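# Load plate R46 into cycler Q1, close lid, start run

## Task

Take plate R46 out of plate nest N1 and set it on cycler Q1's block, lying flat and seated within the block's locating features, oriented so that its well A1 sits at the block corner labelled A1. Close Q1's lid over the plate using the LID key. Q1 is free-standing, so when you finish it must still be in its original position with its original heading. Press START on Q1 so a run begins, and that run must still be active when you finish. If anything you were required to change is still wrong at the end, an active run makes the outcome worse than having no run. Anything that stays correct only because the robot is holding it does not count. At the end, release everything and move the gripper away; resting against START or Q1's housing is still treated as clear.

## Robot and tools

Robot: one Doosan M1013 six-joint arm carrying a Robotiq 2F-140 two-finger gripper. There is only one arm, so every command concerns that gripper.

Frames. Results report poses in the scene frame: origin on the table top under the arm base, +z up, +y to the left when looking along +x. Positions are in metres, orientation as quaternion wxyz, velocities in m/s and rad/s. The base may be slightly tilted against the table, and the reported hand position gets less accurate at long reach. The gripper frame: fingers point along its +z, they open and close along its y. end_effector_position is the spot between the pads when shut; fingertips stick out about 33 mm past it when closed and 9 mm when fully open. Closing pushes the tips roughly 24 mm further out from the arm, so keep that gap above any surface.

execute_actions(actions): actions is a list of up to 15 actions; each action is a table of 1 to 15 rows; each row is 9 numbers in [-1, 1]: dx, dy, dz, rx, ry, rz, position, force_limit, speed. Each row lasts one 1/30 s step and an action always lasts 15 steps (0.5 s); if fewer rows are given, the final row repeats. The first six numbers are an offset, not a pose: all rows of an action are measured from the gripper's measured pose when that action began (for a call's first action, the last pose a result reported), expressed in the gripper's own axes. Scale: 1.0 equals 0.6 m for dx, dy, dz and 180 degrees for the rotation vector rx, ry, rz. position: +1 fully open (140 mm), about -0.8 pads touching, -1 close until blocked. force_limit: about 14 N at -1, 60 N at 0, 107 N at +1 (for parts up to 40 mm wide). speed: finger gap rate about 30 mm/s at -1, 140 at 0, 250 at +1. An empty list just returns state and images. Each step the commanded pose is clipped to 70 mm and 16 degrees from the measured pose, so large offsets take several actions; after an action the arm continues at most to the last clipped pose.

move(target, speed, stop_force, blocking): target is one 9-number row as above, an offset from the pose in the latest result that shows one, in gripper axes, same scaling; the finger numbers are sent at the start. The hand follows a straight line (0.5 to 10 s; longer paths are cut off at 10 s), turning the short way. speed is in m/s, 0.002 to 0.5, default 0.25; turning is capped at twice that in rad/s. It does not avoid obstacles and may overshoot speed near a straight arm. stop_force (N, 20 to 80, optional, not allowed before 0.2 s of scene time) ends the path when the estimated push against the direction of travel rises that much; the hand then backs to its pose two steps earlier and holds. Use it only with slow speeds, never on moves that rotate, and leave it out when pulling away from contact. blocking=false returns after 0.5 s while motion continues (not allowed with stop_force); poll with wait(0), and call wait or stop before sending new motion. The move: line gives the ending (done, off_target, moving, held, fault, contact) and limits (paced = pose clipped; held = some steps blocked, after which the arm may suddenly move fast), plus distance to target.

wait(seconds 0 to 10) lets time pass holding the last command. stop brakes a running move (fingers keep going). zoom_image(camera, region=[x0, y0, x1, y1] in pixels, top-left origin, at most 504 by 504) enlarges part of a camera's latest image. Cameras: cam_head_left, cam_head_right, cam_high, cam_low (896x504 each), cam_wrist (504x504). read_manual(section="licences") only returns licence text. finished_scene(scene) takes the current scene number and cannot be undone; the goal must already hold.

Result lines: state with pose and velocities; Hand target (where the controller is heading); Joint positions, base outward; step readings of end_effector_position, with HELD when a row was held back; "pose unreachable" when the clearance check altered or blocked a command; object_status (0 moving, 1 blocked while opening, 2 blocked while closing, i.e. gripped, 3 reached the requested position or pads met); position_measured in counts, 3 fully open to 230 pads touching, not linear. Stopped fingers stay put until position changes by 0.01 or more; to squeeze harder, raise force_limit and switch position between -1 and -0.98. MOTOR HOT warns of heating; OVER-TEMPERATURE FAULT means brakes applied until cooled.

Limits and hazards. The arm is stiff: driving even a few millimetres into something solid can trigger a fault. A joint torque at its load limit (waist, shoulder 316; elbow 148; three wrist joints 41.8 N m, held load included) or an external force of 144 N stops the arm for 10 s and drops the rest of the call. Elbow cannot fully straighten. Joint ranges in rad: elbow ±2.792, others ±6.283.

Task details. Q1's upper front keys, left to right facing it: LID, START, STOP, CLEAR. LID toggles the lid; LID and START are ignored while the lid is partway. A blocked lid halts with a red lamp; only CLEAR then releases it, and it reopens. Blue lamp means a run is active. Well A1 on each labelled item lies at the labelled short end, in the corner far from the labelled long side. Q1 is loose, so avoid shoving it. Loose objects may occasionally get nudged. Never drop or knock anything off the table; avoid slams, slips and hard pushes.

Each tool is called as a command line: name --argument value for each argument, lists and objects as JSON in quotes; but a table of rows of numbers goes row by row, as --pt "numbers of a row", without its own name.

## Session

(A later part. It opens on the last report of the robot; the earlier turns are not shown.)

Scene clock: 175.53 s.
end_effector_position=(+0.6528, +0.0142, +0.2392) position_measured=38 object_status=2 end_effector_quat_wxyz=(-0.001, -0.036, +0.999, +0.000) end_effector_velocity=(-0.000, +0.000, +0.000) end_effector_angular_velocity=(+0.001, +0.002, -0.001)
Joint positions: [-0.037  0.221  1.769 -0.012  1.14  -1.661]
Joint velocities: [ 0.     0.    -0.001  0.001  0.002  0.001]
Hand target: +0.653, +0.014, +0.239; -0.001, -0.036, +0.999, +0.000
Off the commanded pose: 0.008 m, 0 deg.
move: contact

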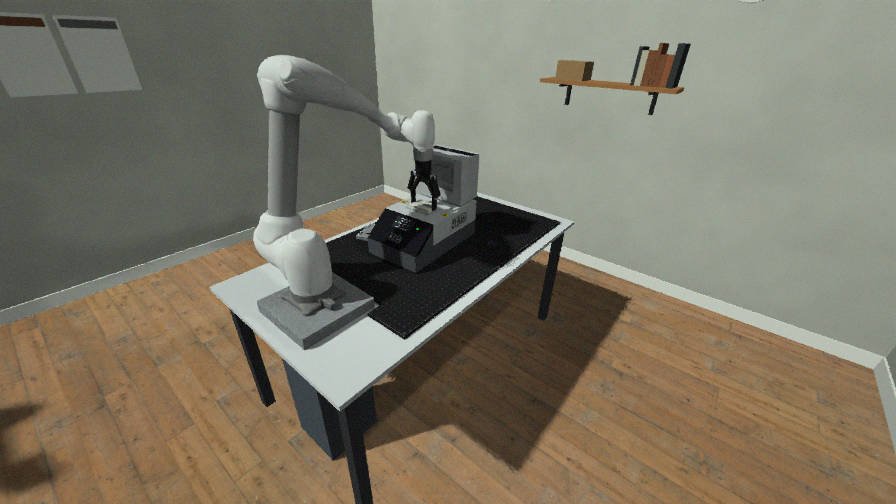

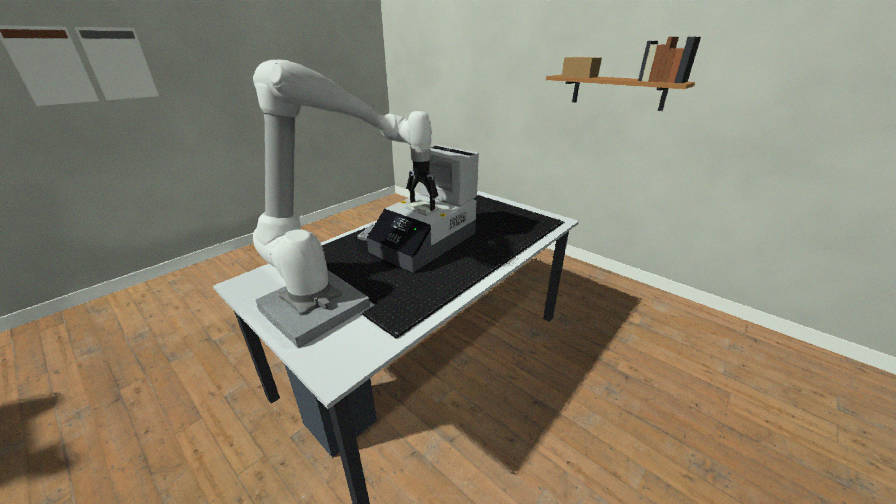

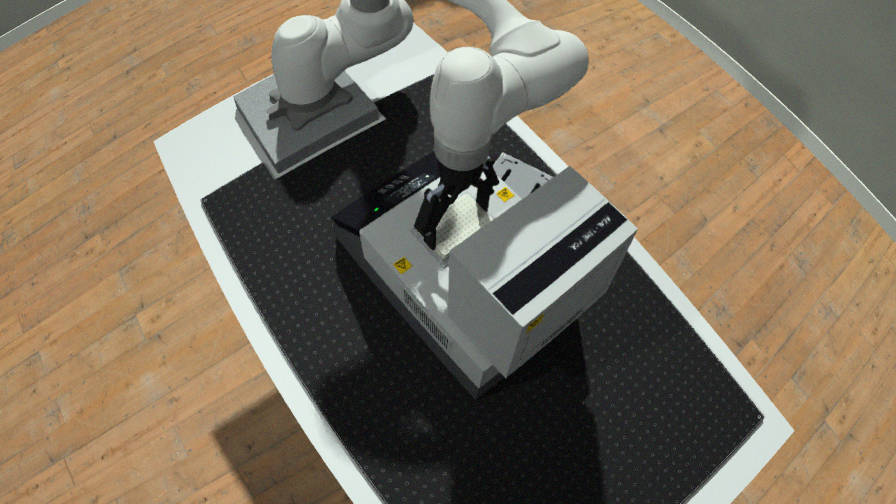

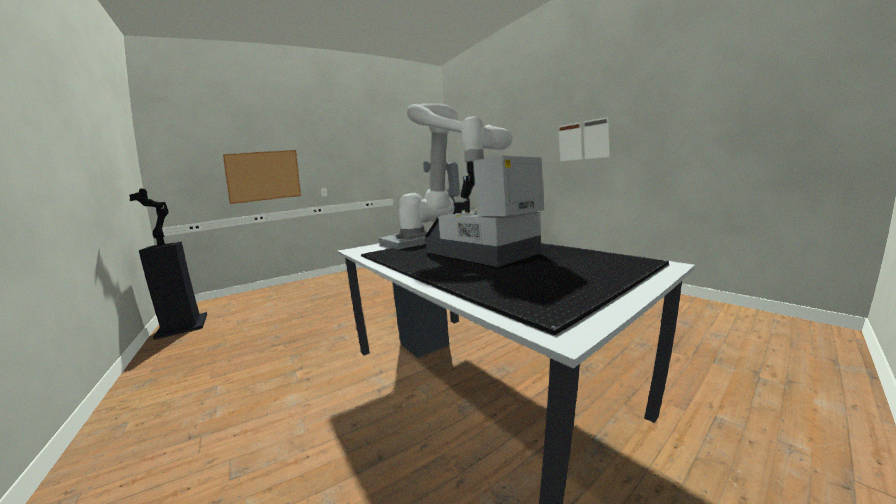

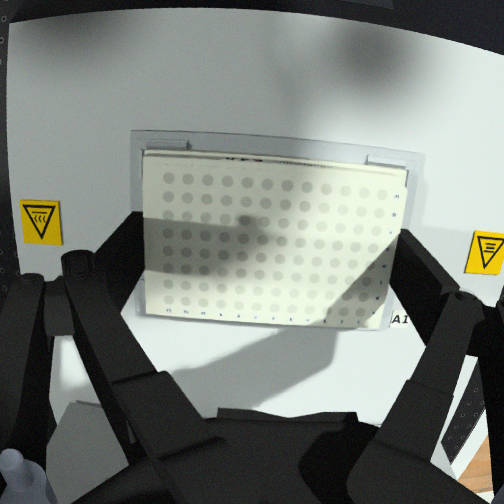

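move --target '[0, 0.0027, -0.006, 0, 0, 0, -1, -0.3, -0.5]' --speed 0.01

move --target '[0, 0, 0.02, 0, 0, 0, -1, -0.3, -0.5]' --speed 0.003 --stop_force 20

Scene clock: 176.83 s.
end_effector_position=(+0.6527, +0.0157, +0.2428) position_measured=38 object_status=2 end_effector_quat_wxyz=(-0.001, -0.036, +0.999, +0.000) end_effector_velocity=(+0.000, +0.000, +0.000) end_effector_angular_velocity=(+0.000, +0.000, -0.000)
Joint positions: [-0.035  0.219  1.766 -0.012  1.147 -1.658]
Joint velocities: [-0.    -0.    -0.001  0.001  0.001  0.   ]
Hand target: +0.653, +0.016, +0.243; -0.001, -0.036, +0.999, +0.000
Off the commanded pose: 0.000 m, 0 deg.
move: done

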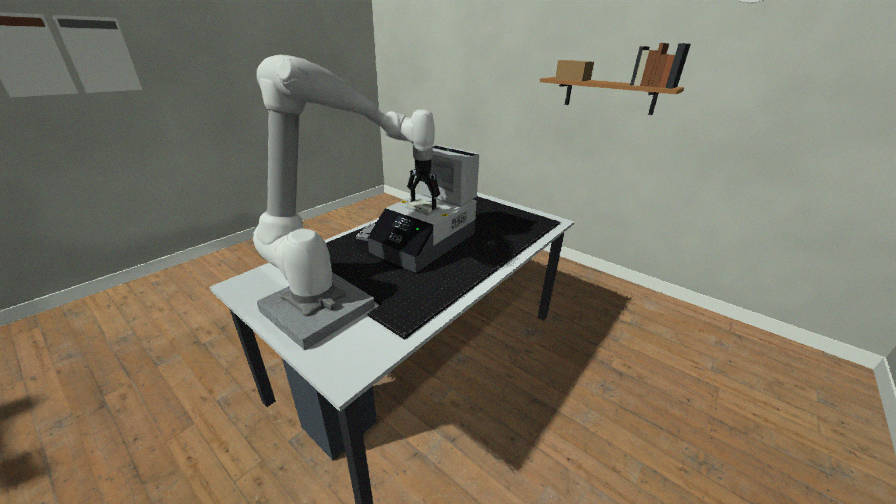

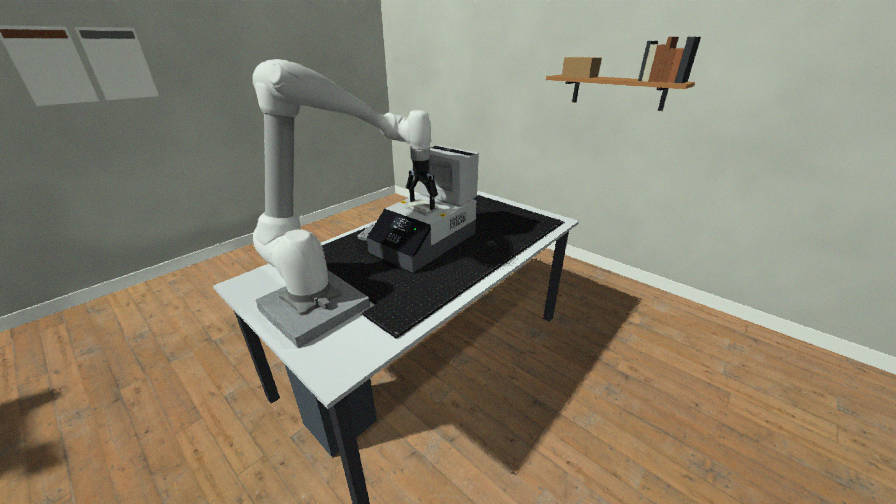

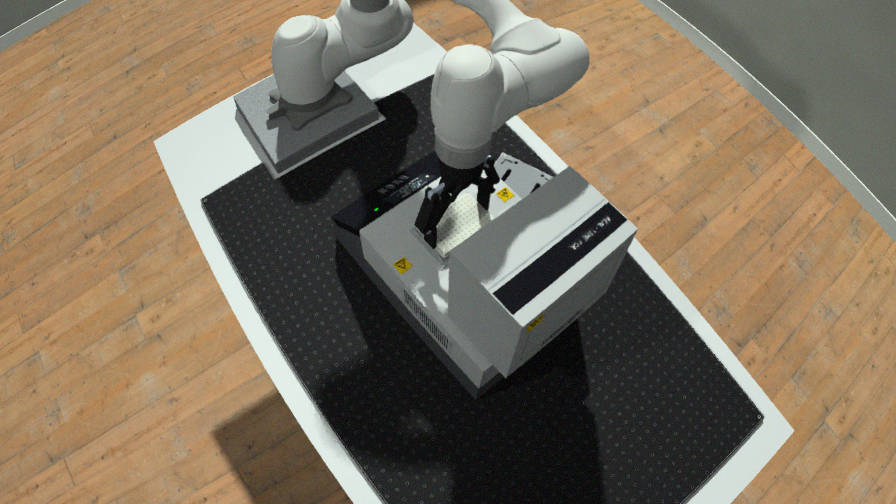

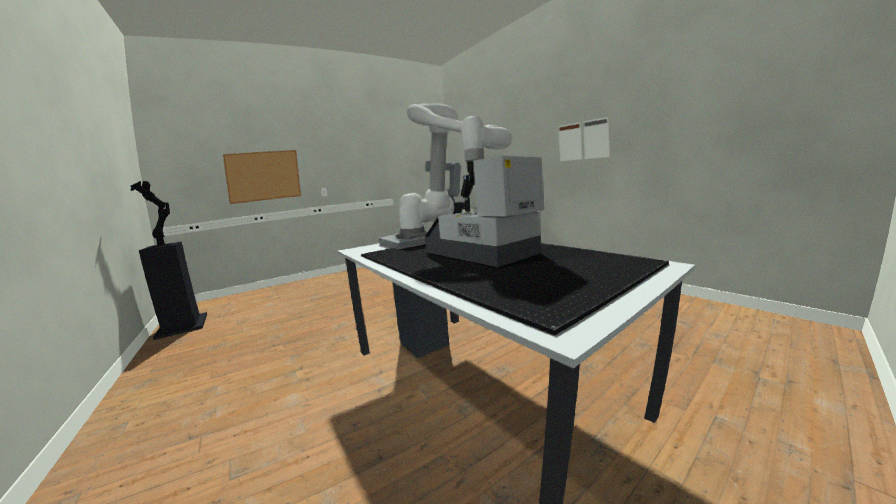

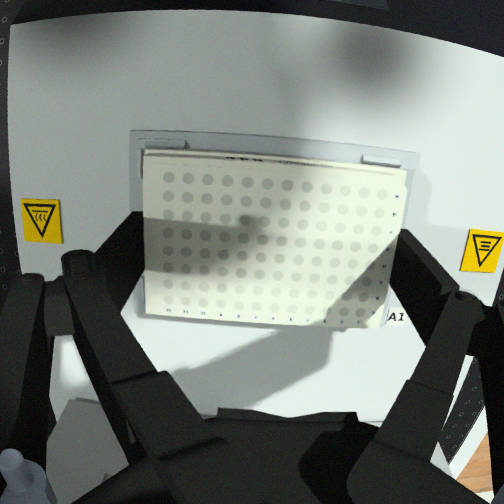

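Scene clock: 178.17 s.
end_effector_position=(+0.6526, +0.0157, +0.2396) position_measured=38 object_status=2 end_effector_quat_wxyz=(-0.001, -0.036, +0.999, +0.000) end_effector_velocity=(-0.000, -0.001, +0.000) end_effector_angular_velocity=(-0.001, +0.001, -0.000)
Joint positions: [-0.035  0.221  1.769 -0.012  1.141 -1.658]
Joint velocities: [-0.     0.    -0.    -0.001  0.002 -0.   ]
Hand target: +0.653, +0.016, +0.240; -0.001, -0.036, +0.999, +0.000
Off the commanded pose: 0.009 m, 0 deg.
move: contact

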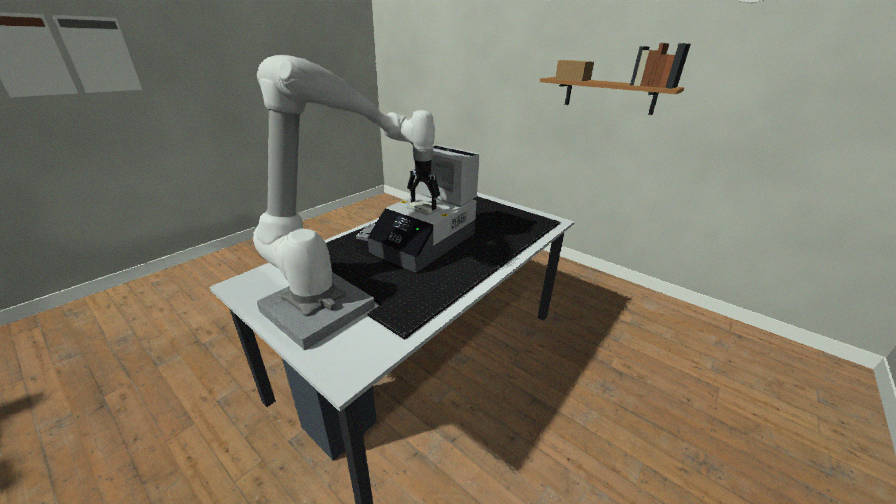

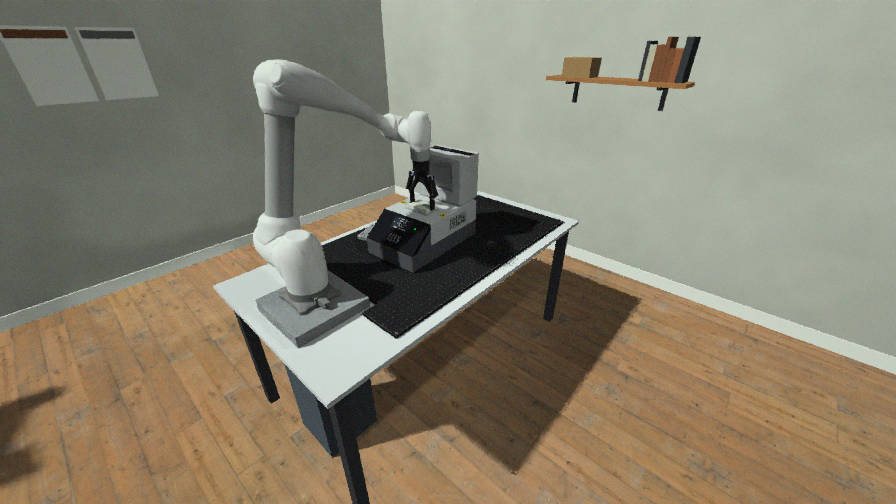

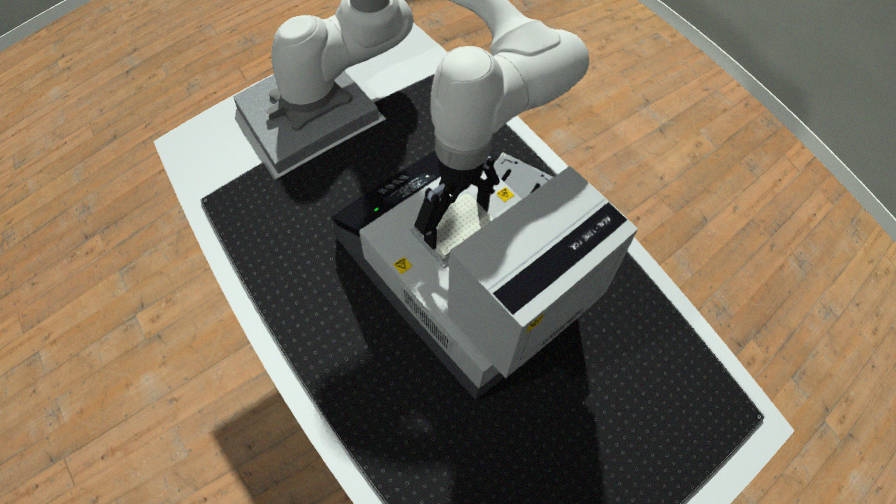

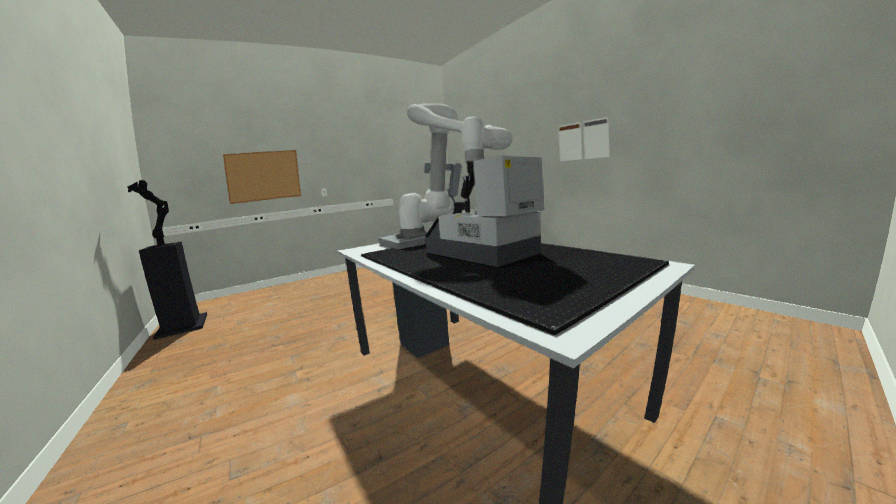

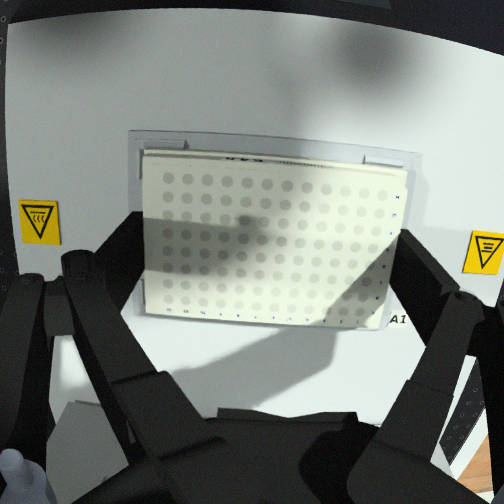

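execute_actions --actions '[[[0,0,-0.001,0,0,0,1,-0.3,-0.5]],[[0,0,0,0,0,0,1,-0.3,-0.5]]]'

zoom_image --camera "cam_wrist" --region '[112, 90, 448, 340]'

Scene clock: 179.57 s.
end_effector_position=(+0.6526, +0.0157, +0.2402) position_measured=3 object_status=3 end_effector_quat_wxyz=(-0.001, -0.036, +0.999, +0.000) end_effector_velocity=(-0.000, -0.000, -0.000) end_effector_angular_velocity=(-0.000, +0.000, +0.001)
Joint positions: [-0.035  0.22   1.769 -0.012  1.142 -1.658]
Joint velocities: [ 0.     0.     0.001 -0.    -0.001 -0.001]
Hand target: +0.653, +0.016, +0.240; -0.001, -0.036, +0.999, +0.000
Off the commanded pose: 0.000 m, 0 deg.
Step readings (end_effector_position; steps 1 to 15: 1st action; 16 to 30: 2nd action):
0: (+0.6527, +0.0157, +0.2397)
1: (+0.6527, +0.0157, +0.2398)
2: (+0.6526, +0.0157, +0.2399)
4: (+0.6525, +0.0157, +0.2399)
8: (+0.6526, +0.0157, +0.2401)
15: (+0.6526, +0.0157, +0.2402)
16: (+0.6526, +0.0157, +0.2402)
17: (+0.6526, +0.0157, +0.2402)
19: (+0.6526, +0.0157, +0.2402)
23: (+0.6526, +0.0157, +0.2402)
30: end_effector_position above

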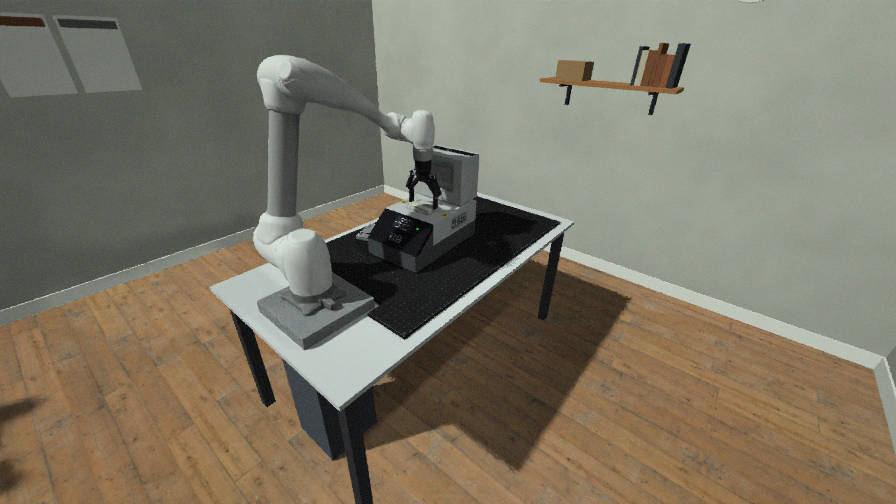

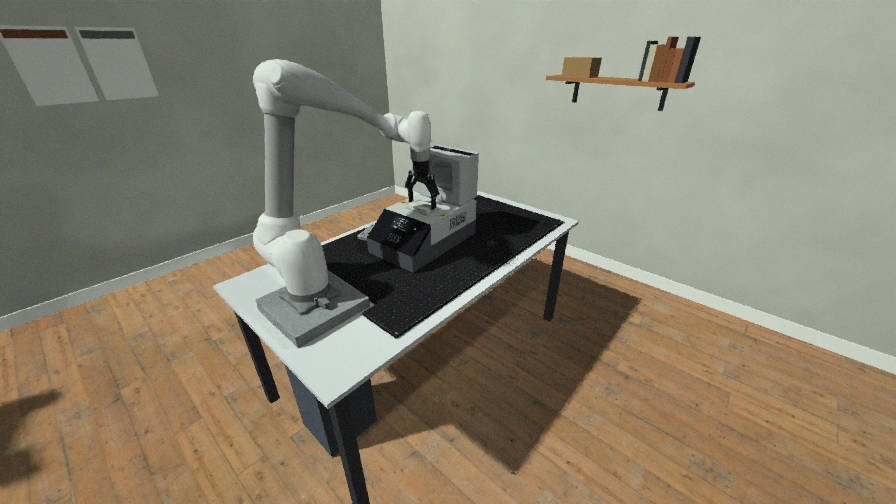

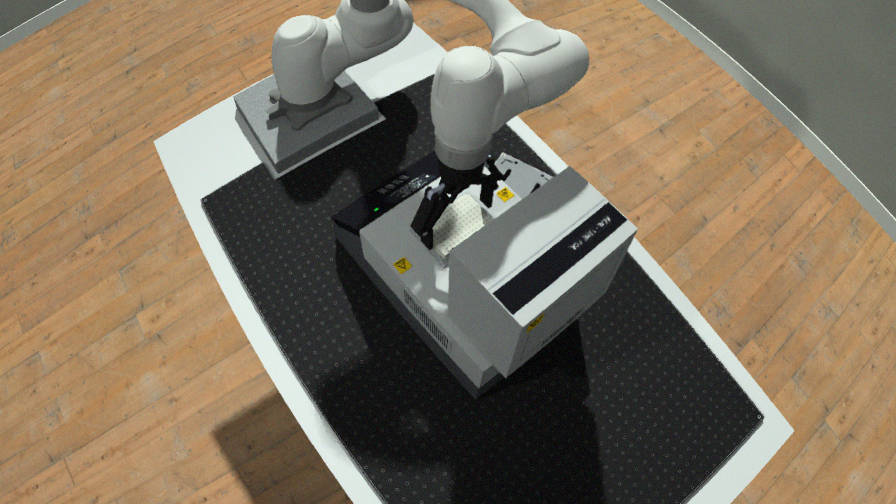

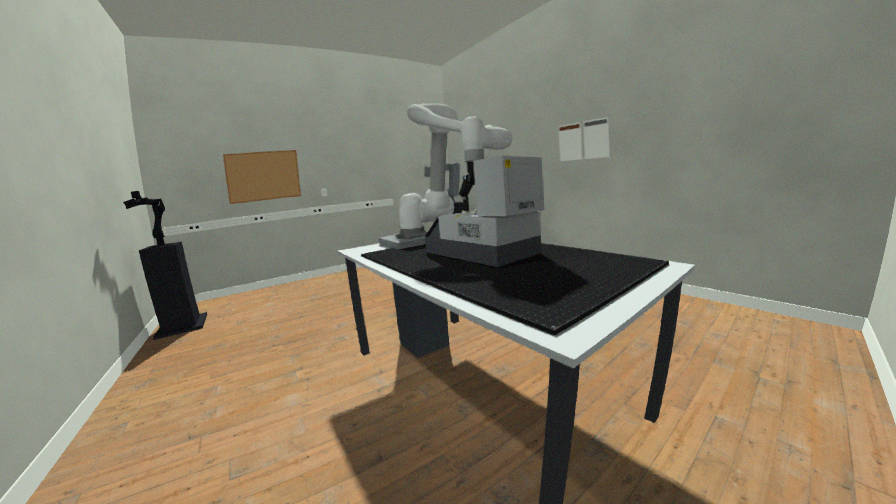

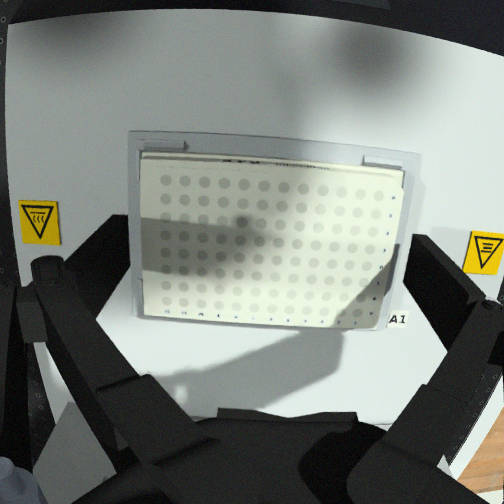

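Region (112, 90, 448, 340) of cam_wrist's 504x504 image, scaled by 1.500, with more detail than that image has; it fills the top 375 rows of this view, and the rest is white.

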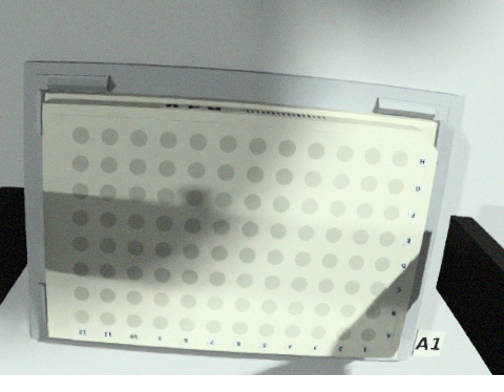

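move --target '[0, 0, -0.03, 0, 0, 0, 1, -0.3, 0]' --speed 0.04

move --target '[-0.05, 0, 0, 0, 0, 0, 0.5, -0.3, 0]' --speed 0.04

move --target '[0, 0, 0.03, 0, 0, 0, 0.5, -0.3, 0]' --speed 0.004 --stop_force 20

Scene clock: 180.83 s.
end_effector_position=(+0.6527, +0.0157, +0.2582) position_measured=3 object_status=3 end_effector_quat_wxyz=(-0.001, -0.036, +0.999, +0.000) end_effector_velocity=(+0.000, -0.001, -0.000) end_effector_angular_velocity=(-0.000, -0.001, -0.001)
Joint positions: [-0.034  0.209  1.748 -0.012  1.174 -1.658]
Joint velocities: [-0.002  0.    -0.    -0.    -0.001 -0.   ]
Hand target: +0.653, +0.016, +0.258; -0.001, -0.036, +0.999, +0.000
Off the commanded pose: 0.000 m, 0 deg.
move: done

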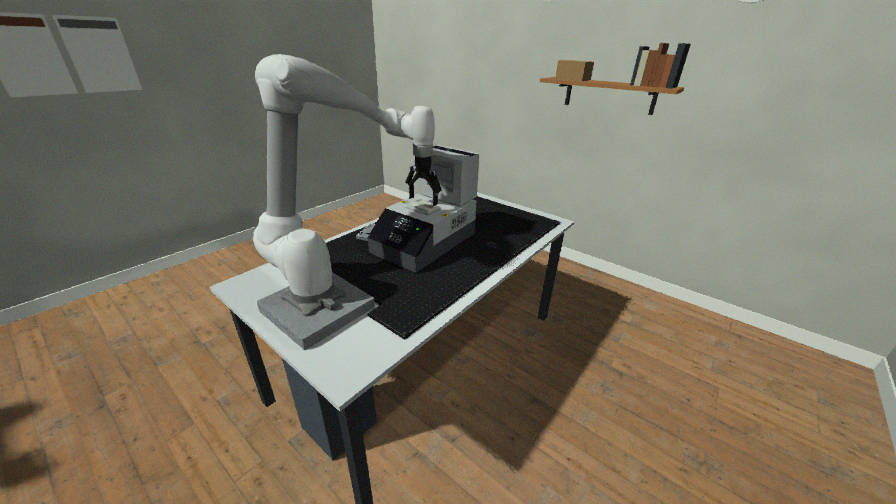

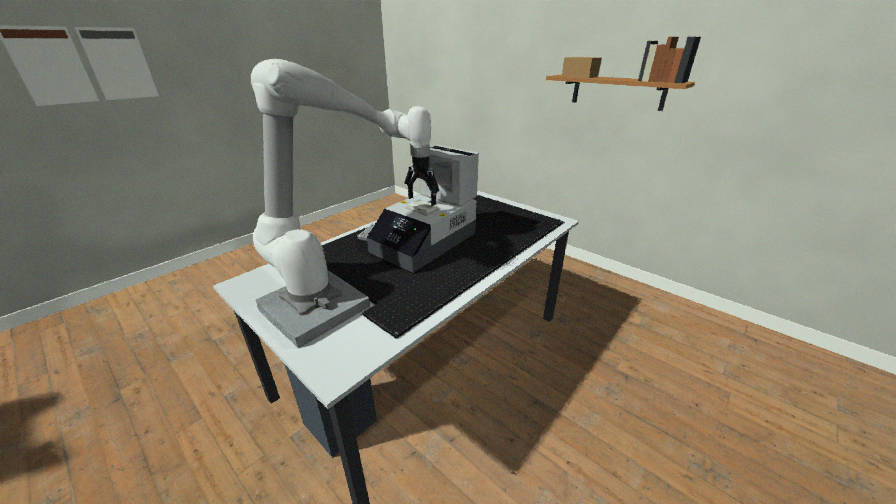

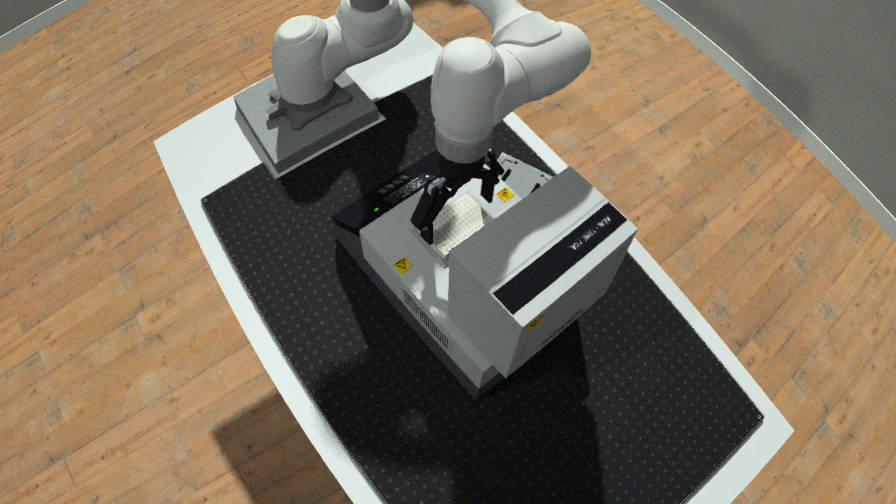

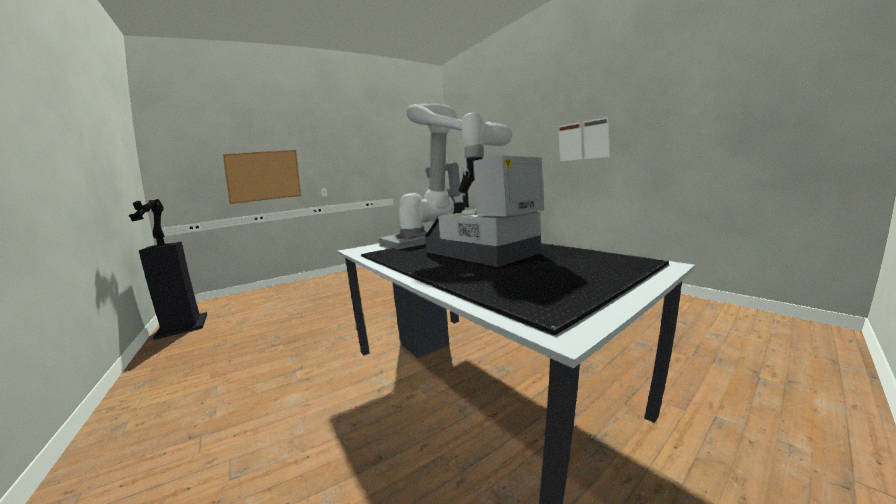

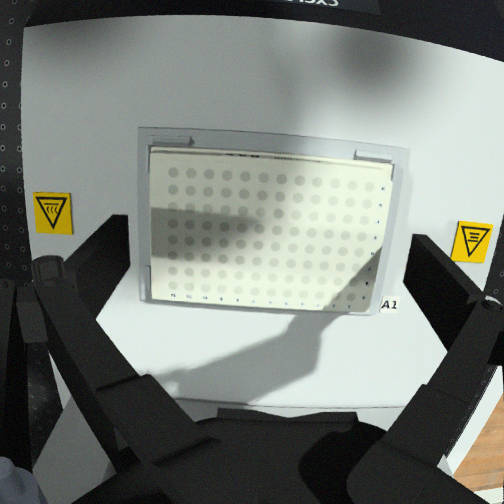

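Scene clock: 181.80 s.
end_effector_position=(+0.6826, +0.0179, +0.2581) position_measured=66 object_status=3 end_effector_quat_wxyz=(-0.001, -0.036, +0.999, +0.000) end_effector_velocity=(-0.001, +0.001, -0.001) end_effector_angular_velocity=(+0.001, +0.001, +0.001)
Joint positions: [-0.03   0.254  1.69  -0.012  1.187 -1.654]
Joint velocities: [ 0.001  0.     0.001  0.001  0.    -0.   ]
Hand target: +0.683, +0.018, +0.258; -0.001, -0.036, +0.999, +0.000
Off the commanded pose: 0.000 m, 0 deg.
move: done

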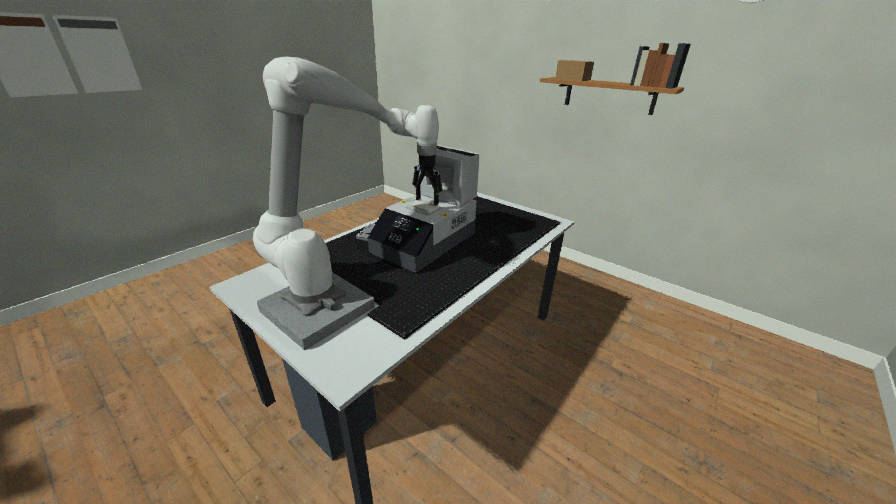

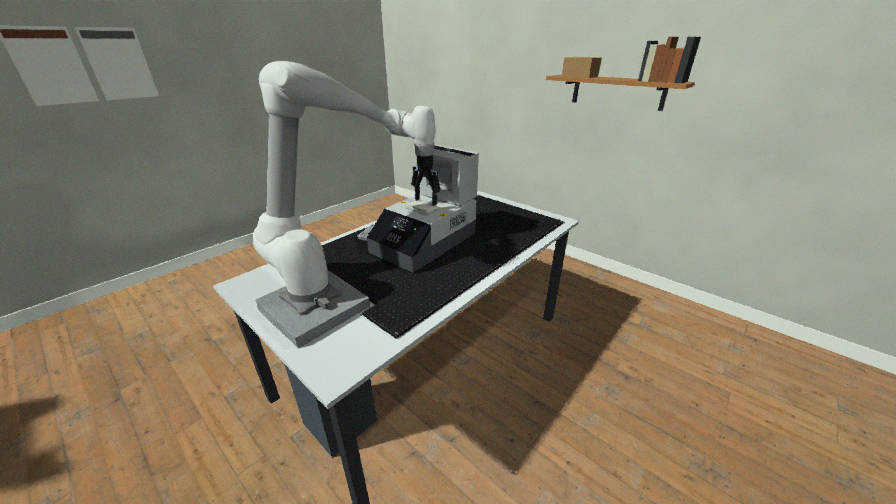

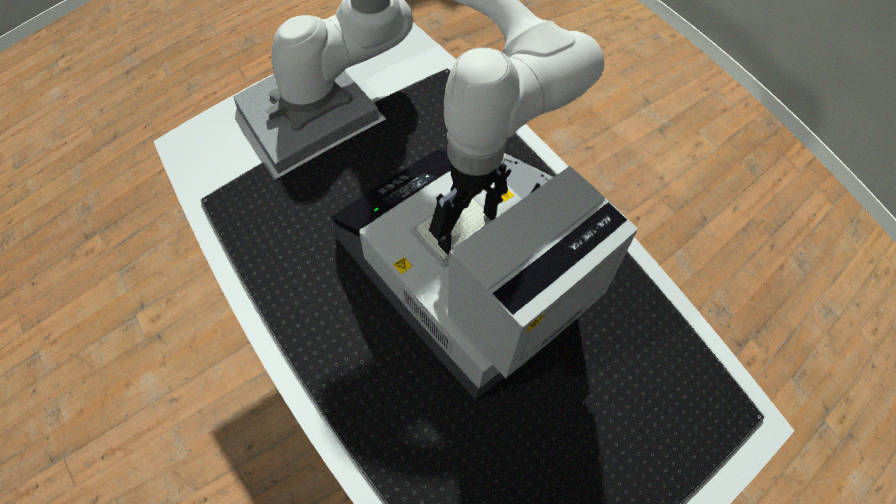

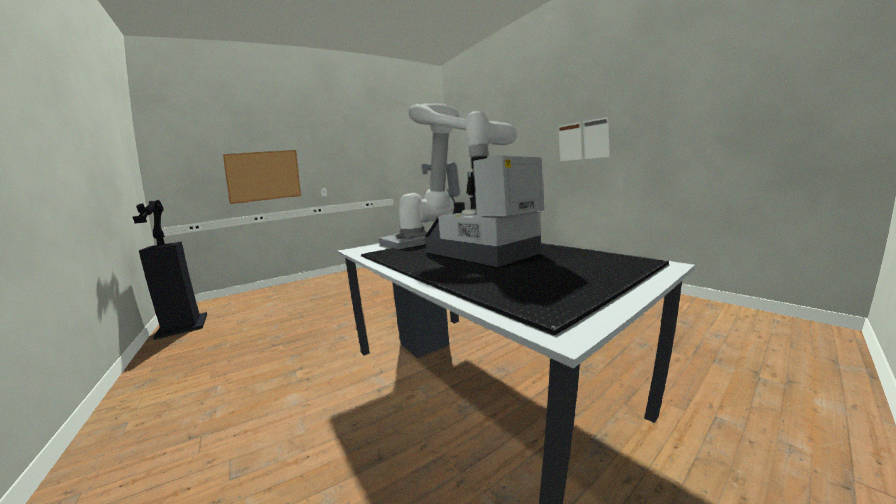

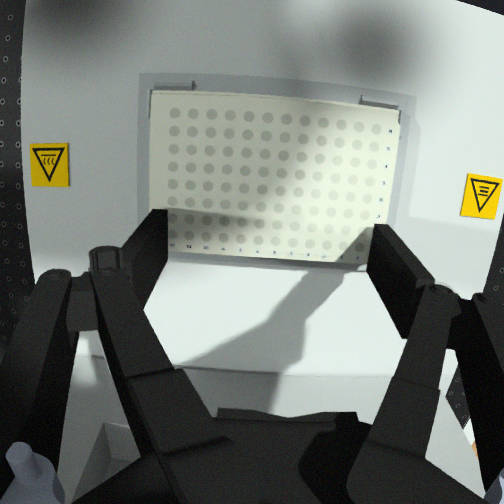

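Scene clock: 183.37 s.
end_effector_position=(+0.6825, +0.0179, +0.2530) position_measured=66 object_status=3 end_effector_quat_wxyz=(-0.001, -0.036, +0.999, +0.000) end_effector_velocity=(-0.001, -0.000, +0.000) end_effector_angular_velocity=(-0.001, +0.001, -0.001)
Joint positions: [-0.03   0.257  1.696 -0.012  1.178 -1.654]
Joint velocities: [ 0.    -0.     0.    -0.001  0.002  0.001]
Hand target: +0.683, +0.018, +0.253; -0.001, -0.036, +0.999, +0.000
Off the commanded pose: 0.013 m, 0 deg.
move: contact

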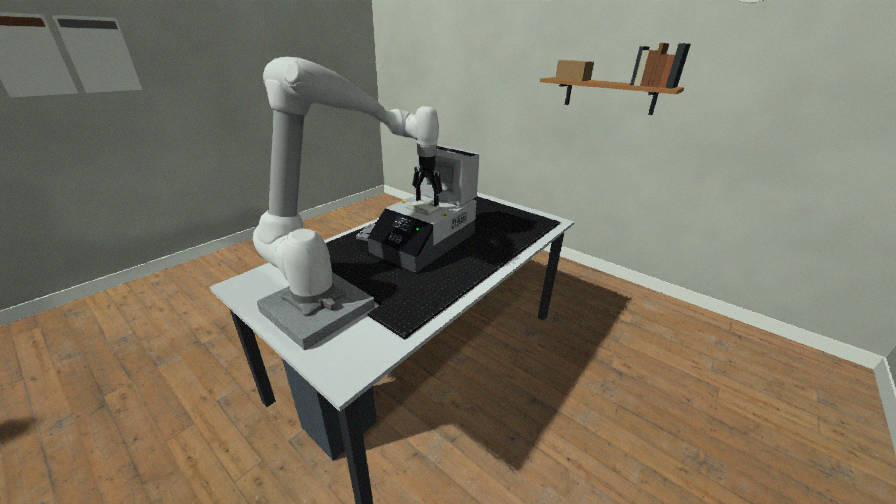

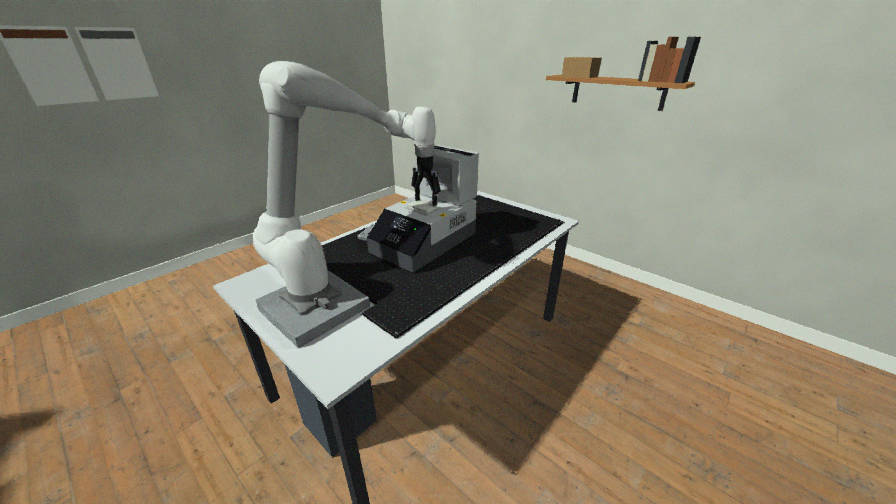

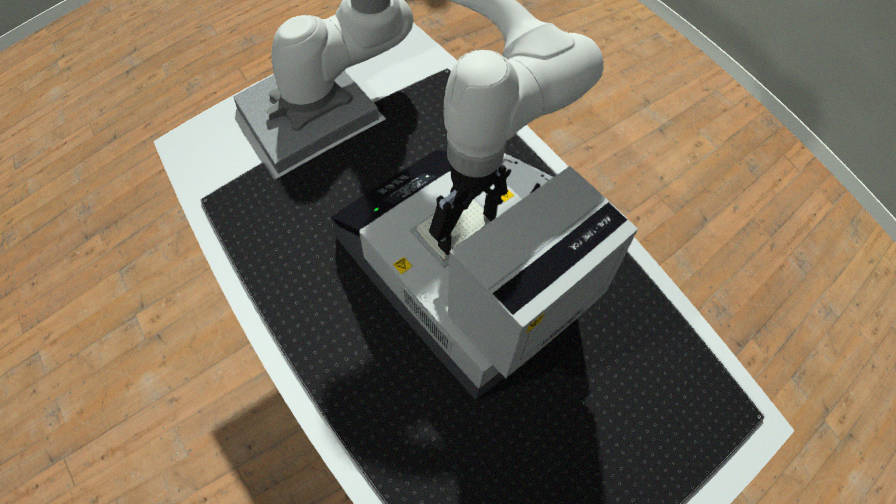

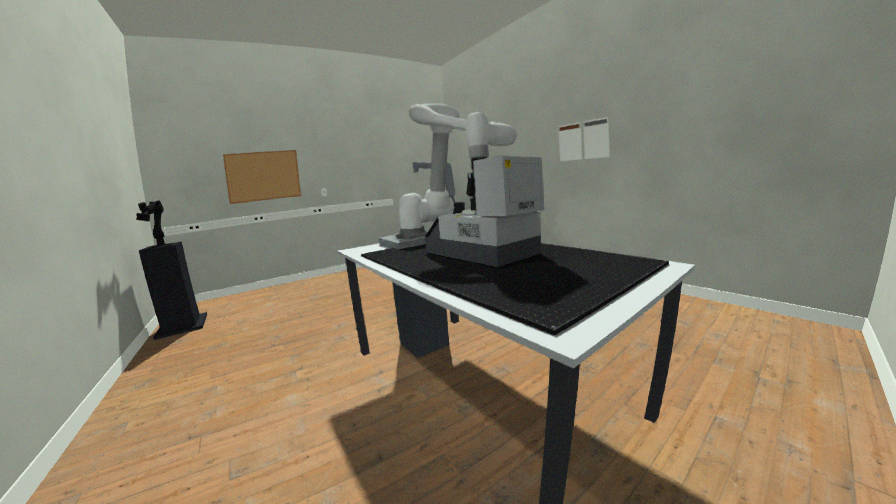

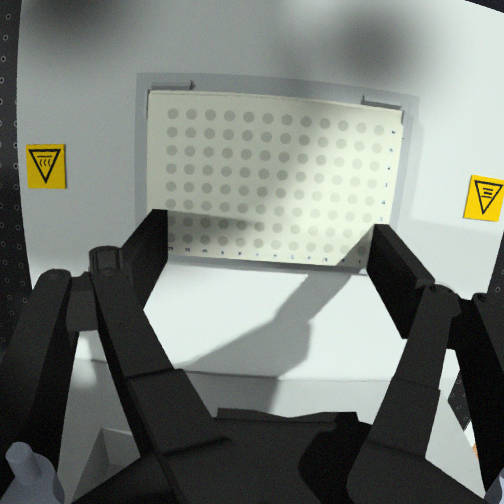

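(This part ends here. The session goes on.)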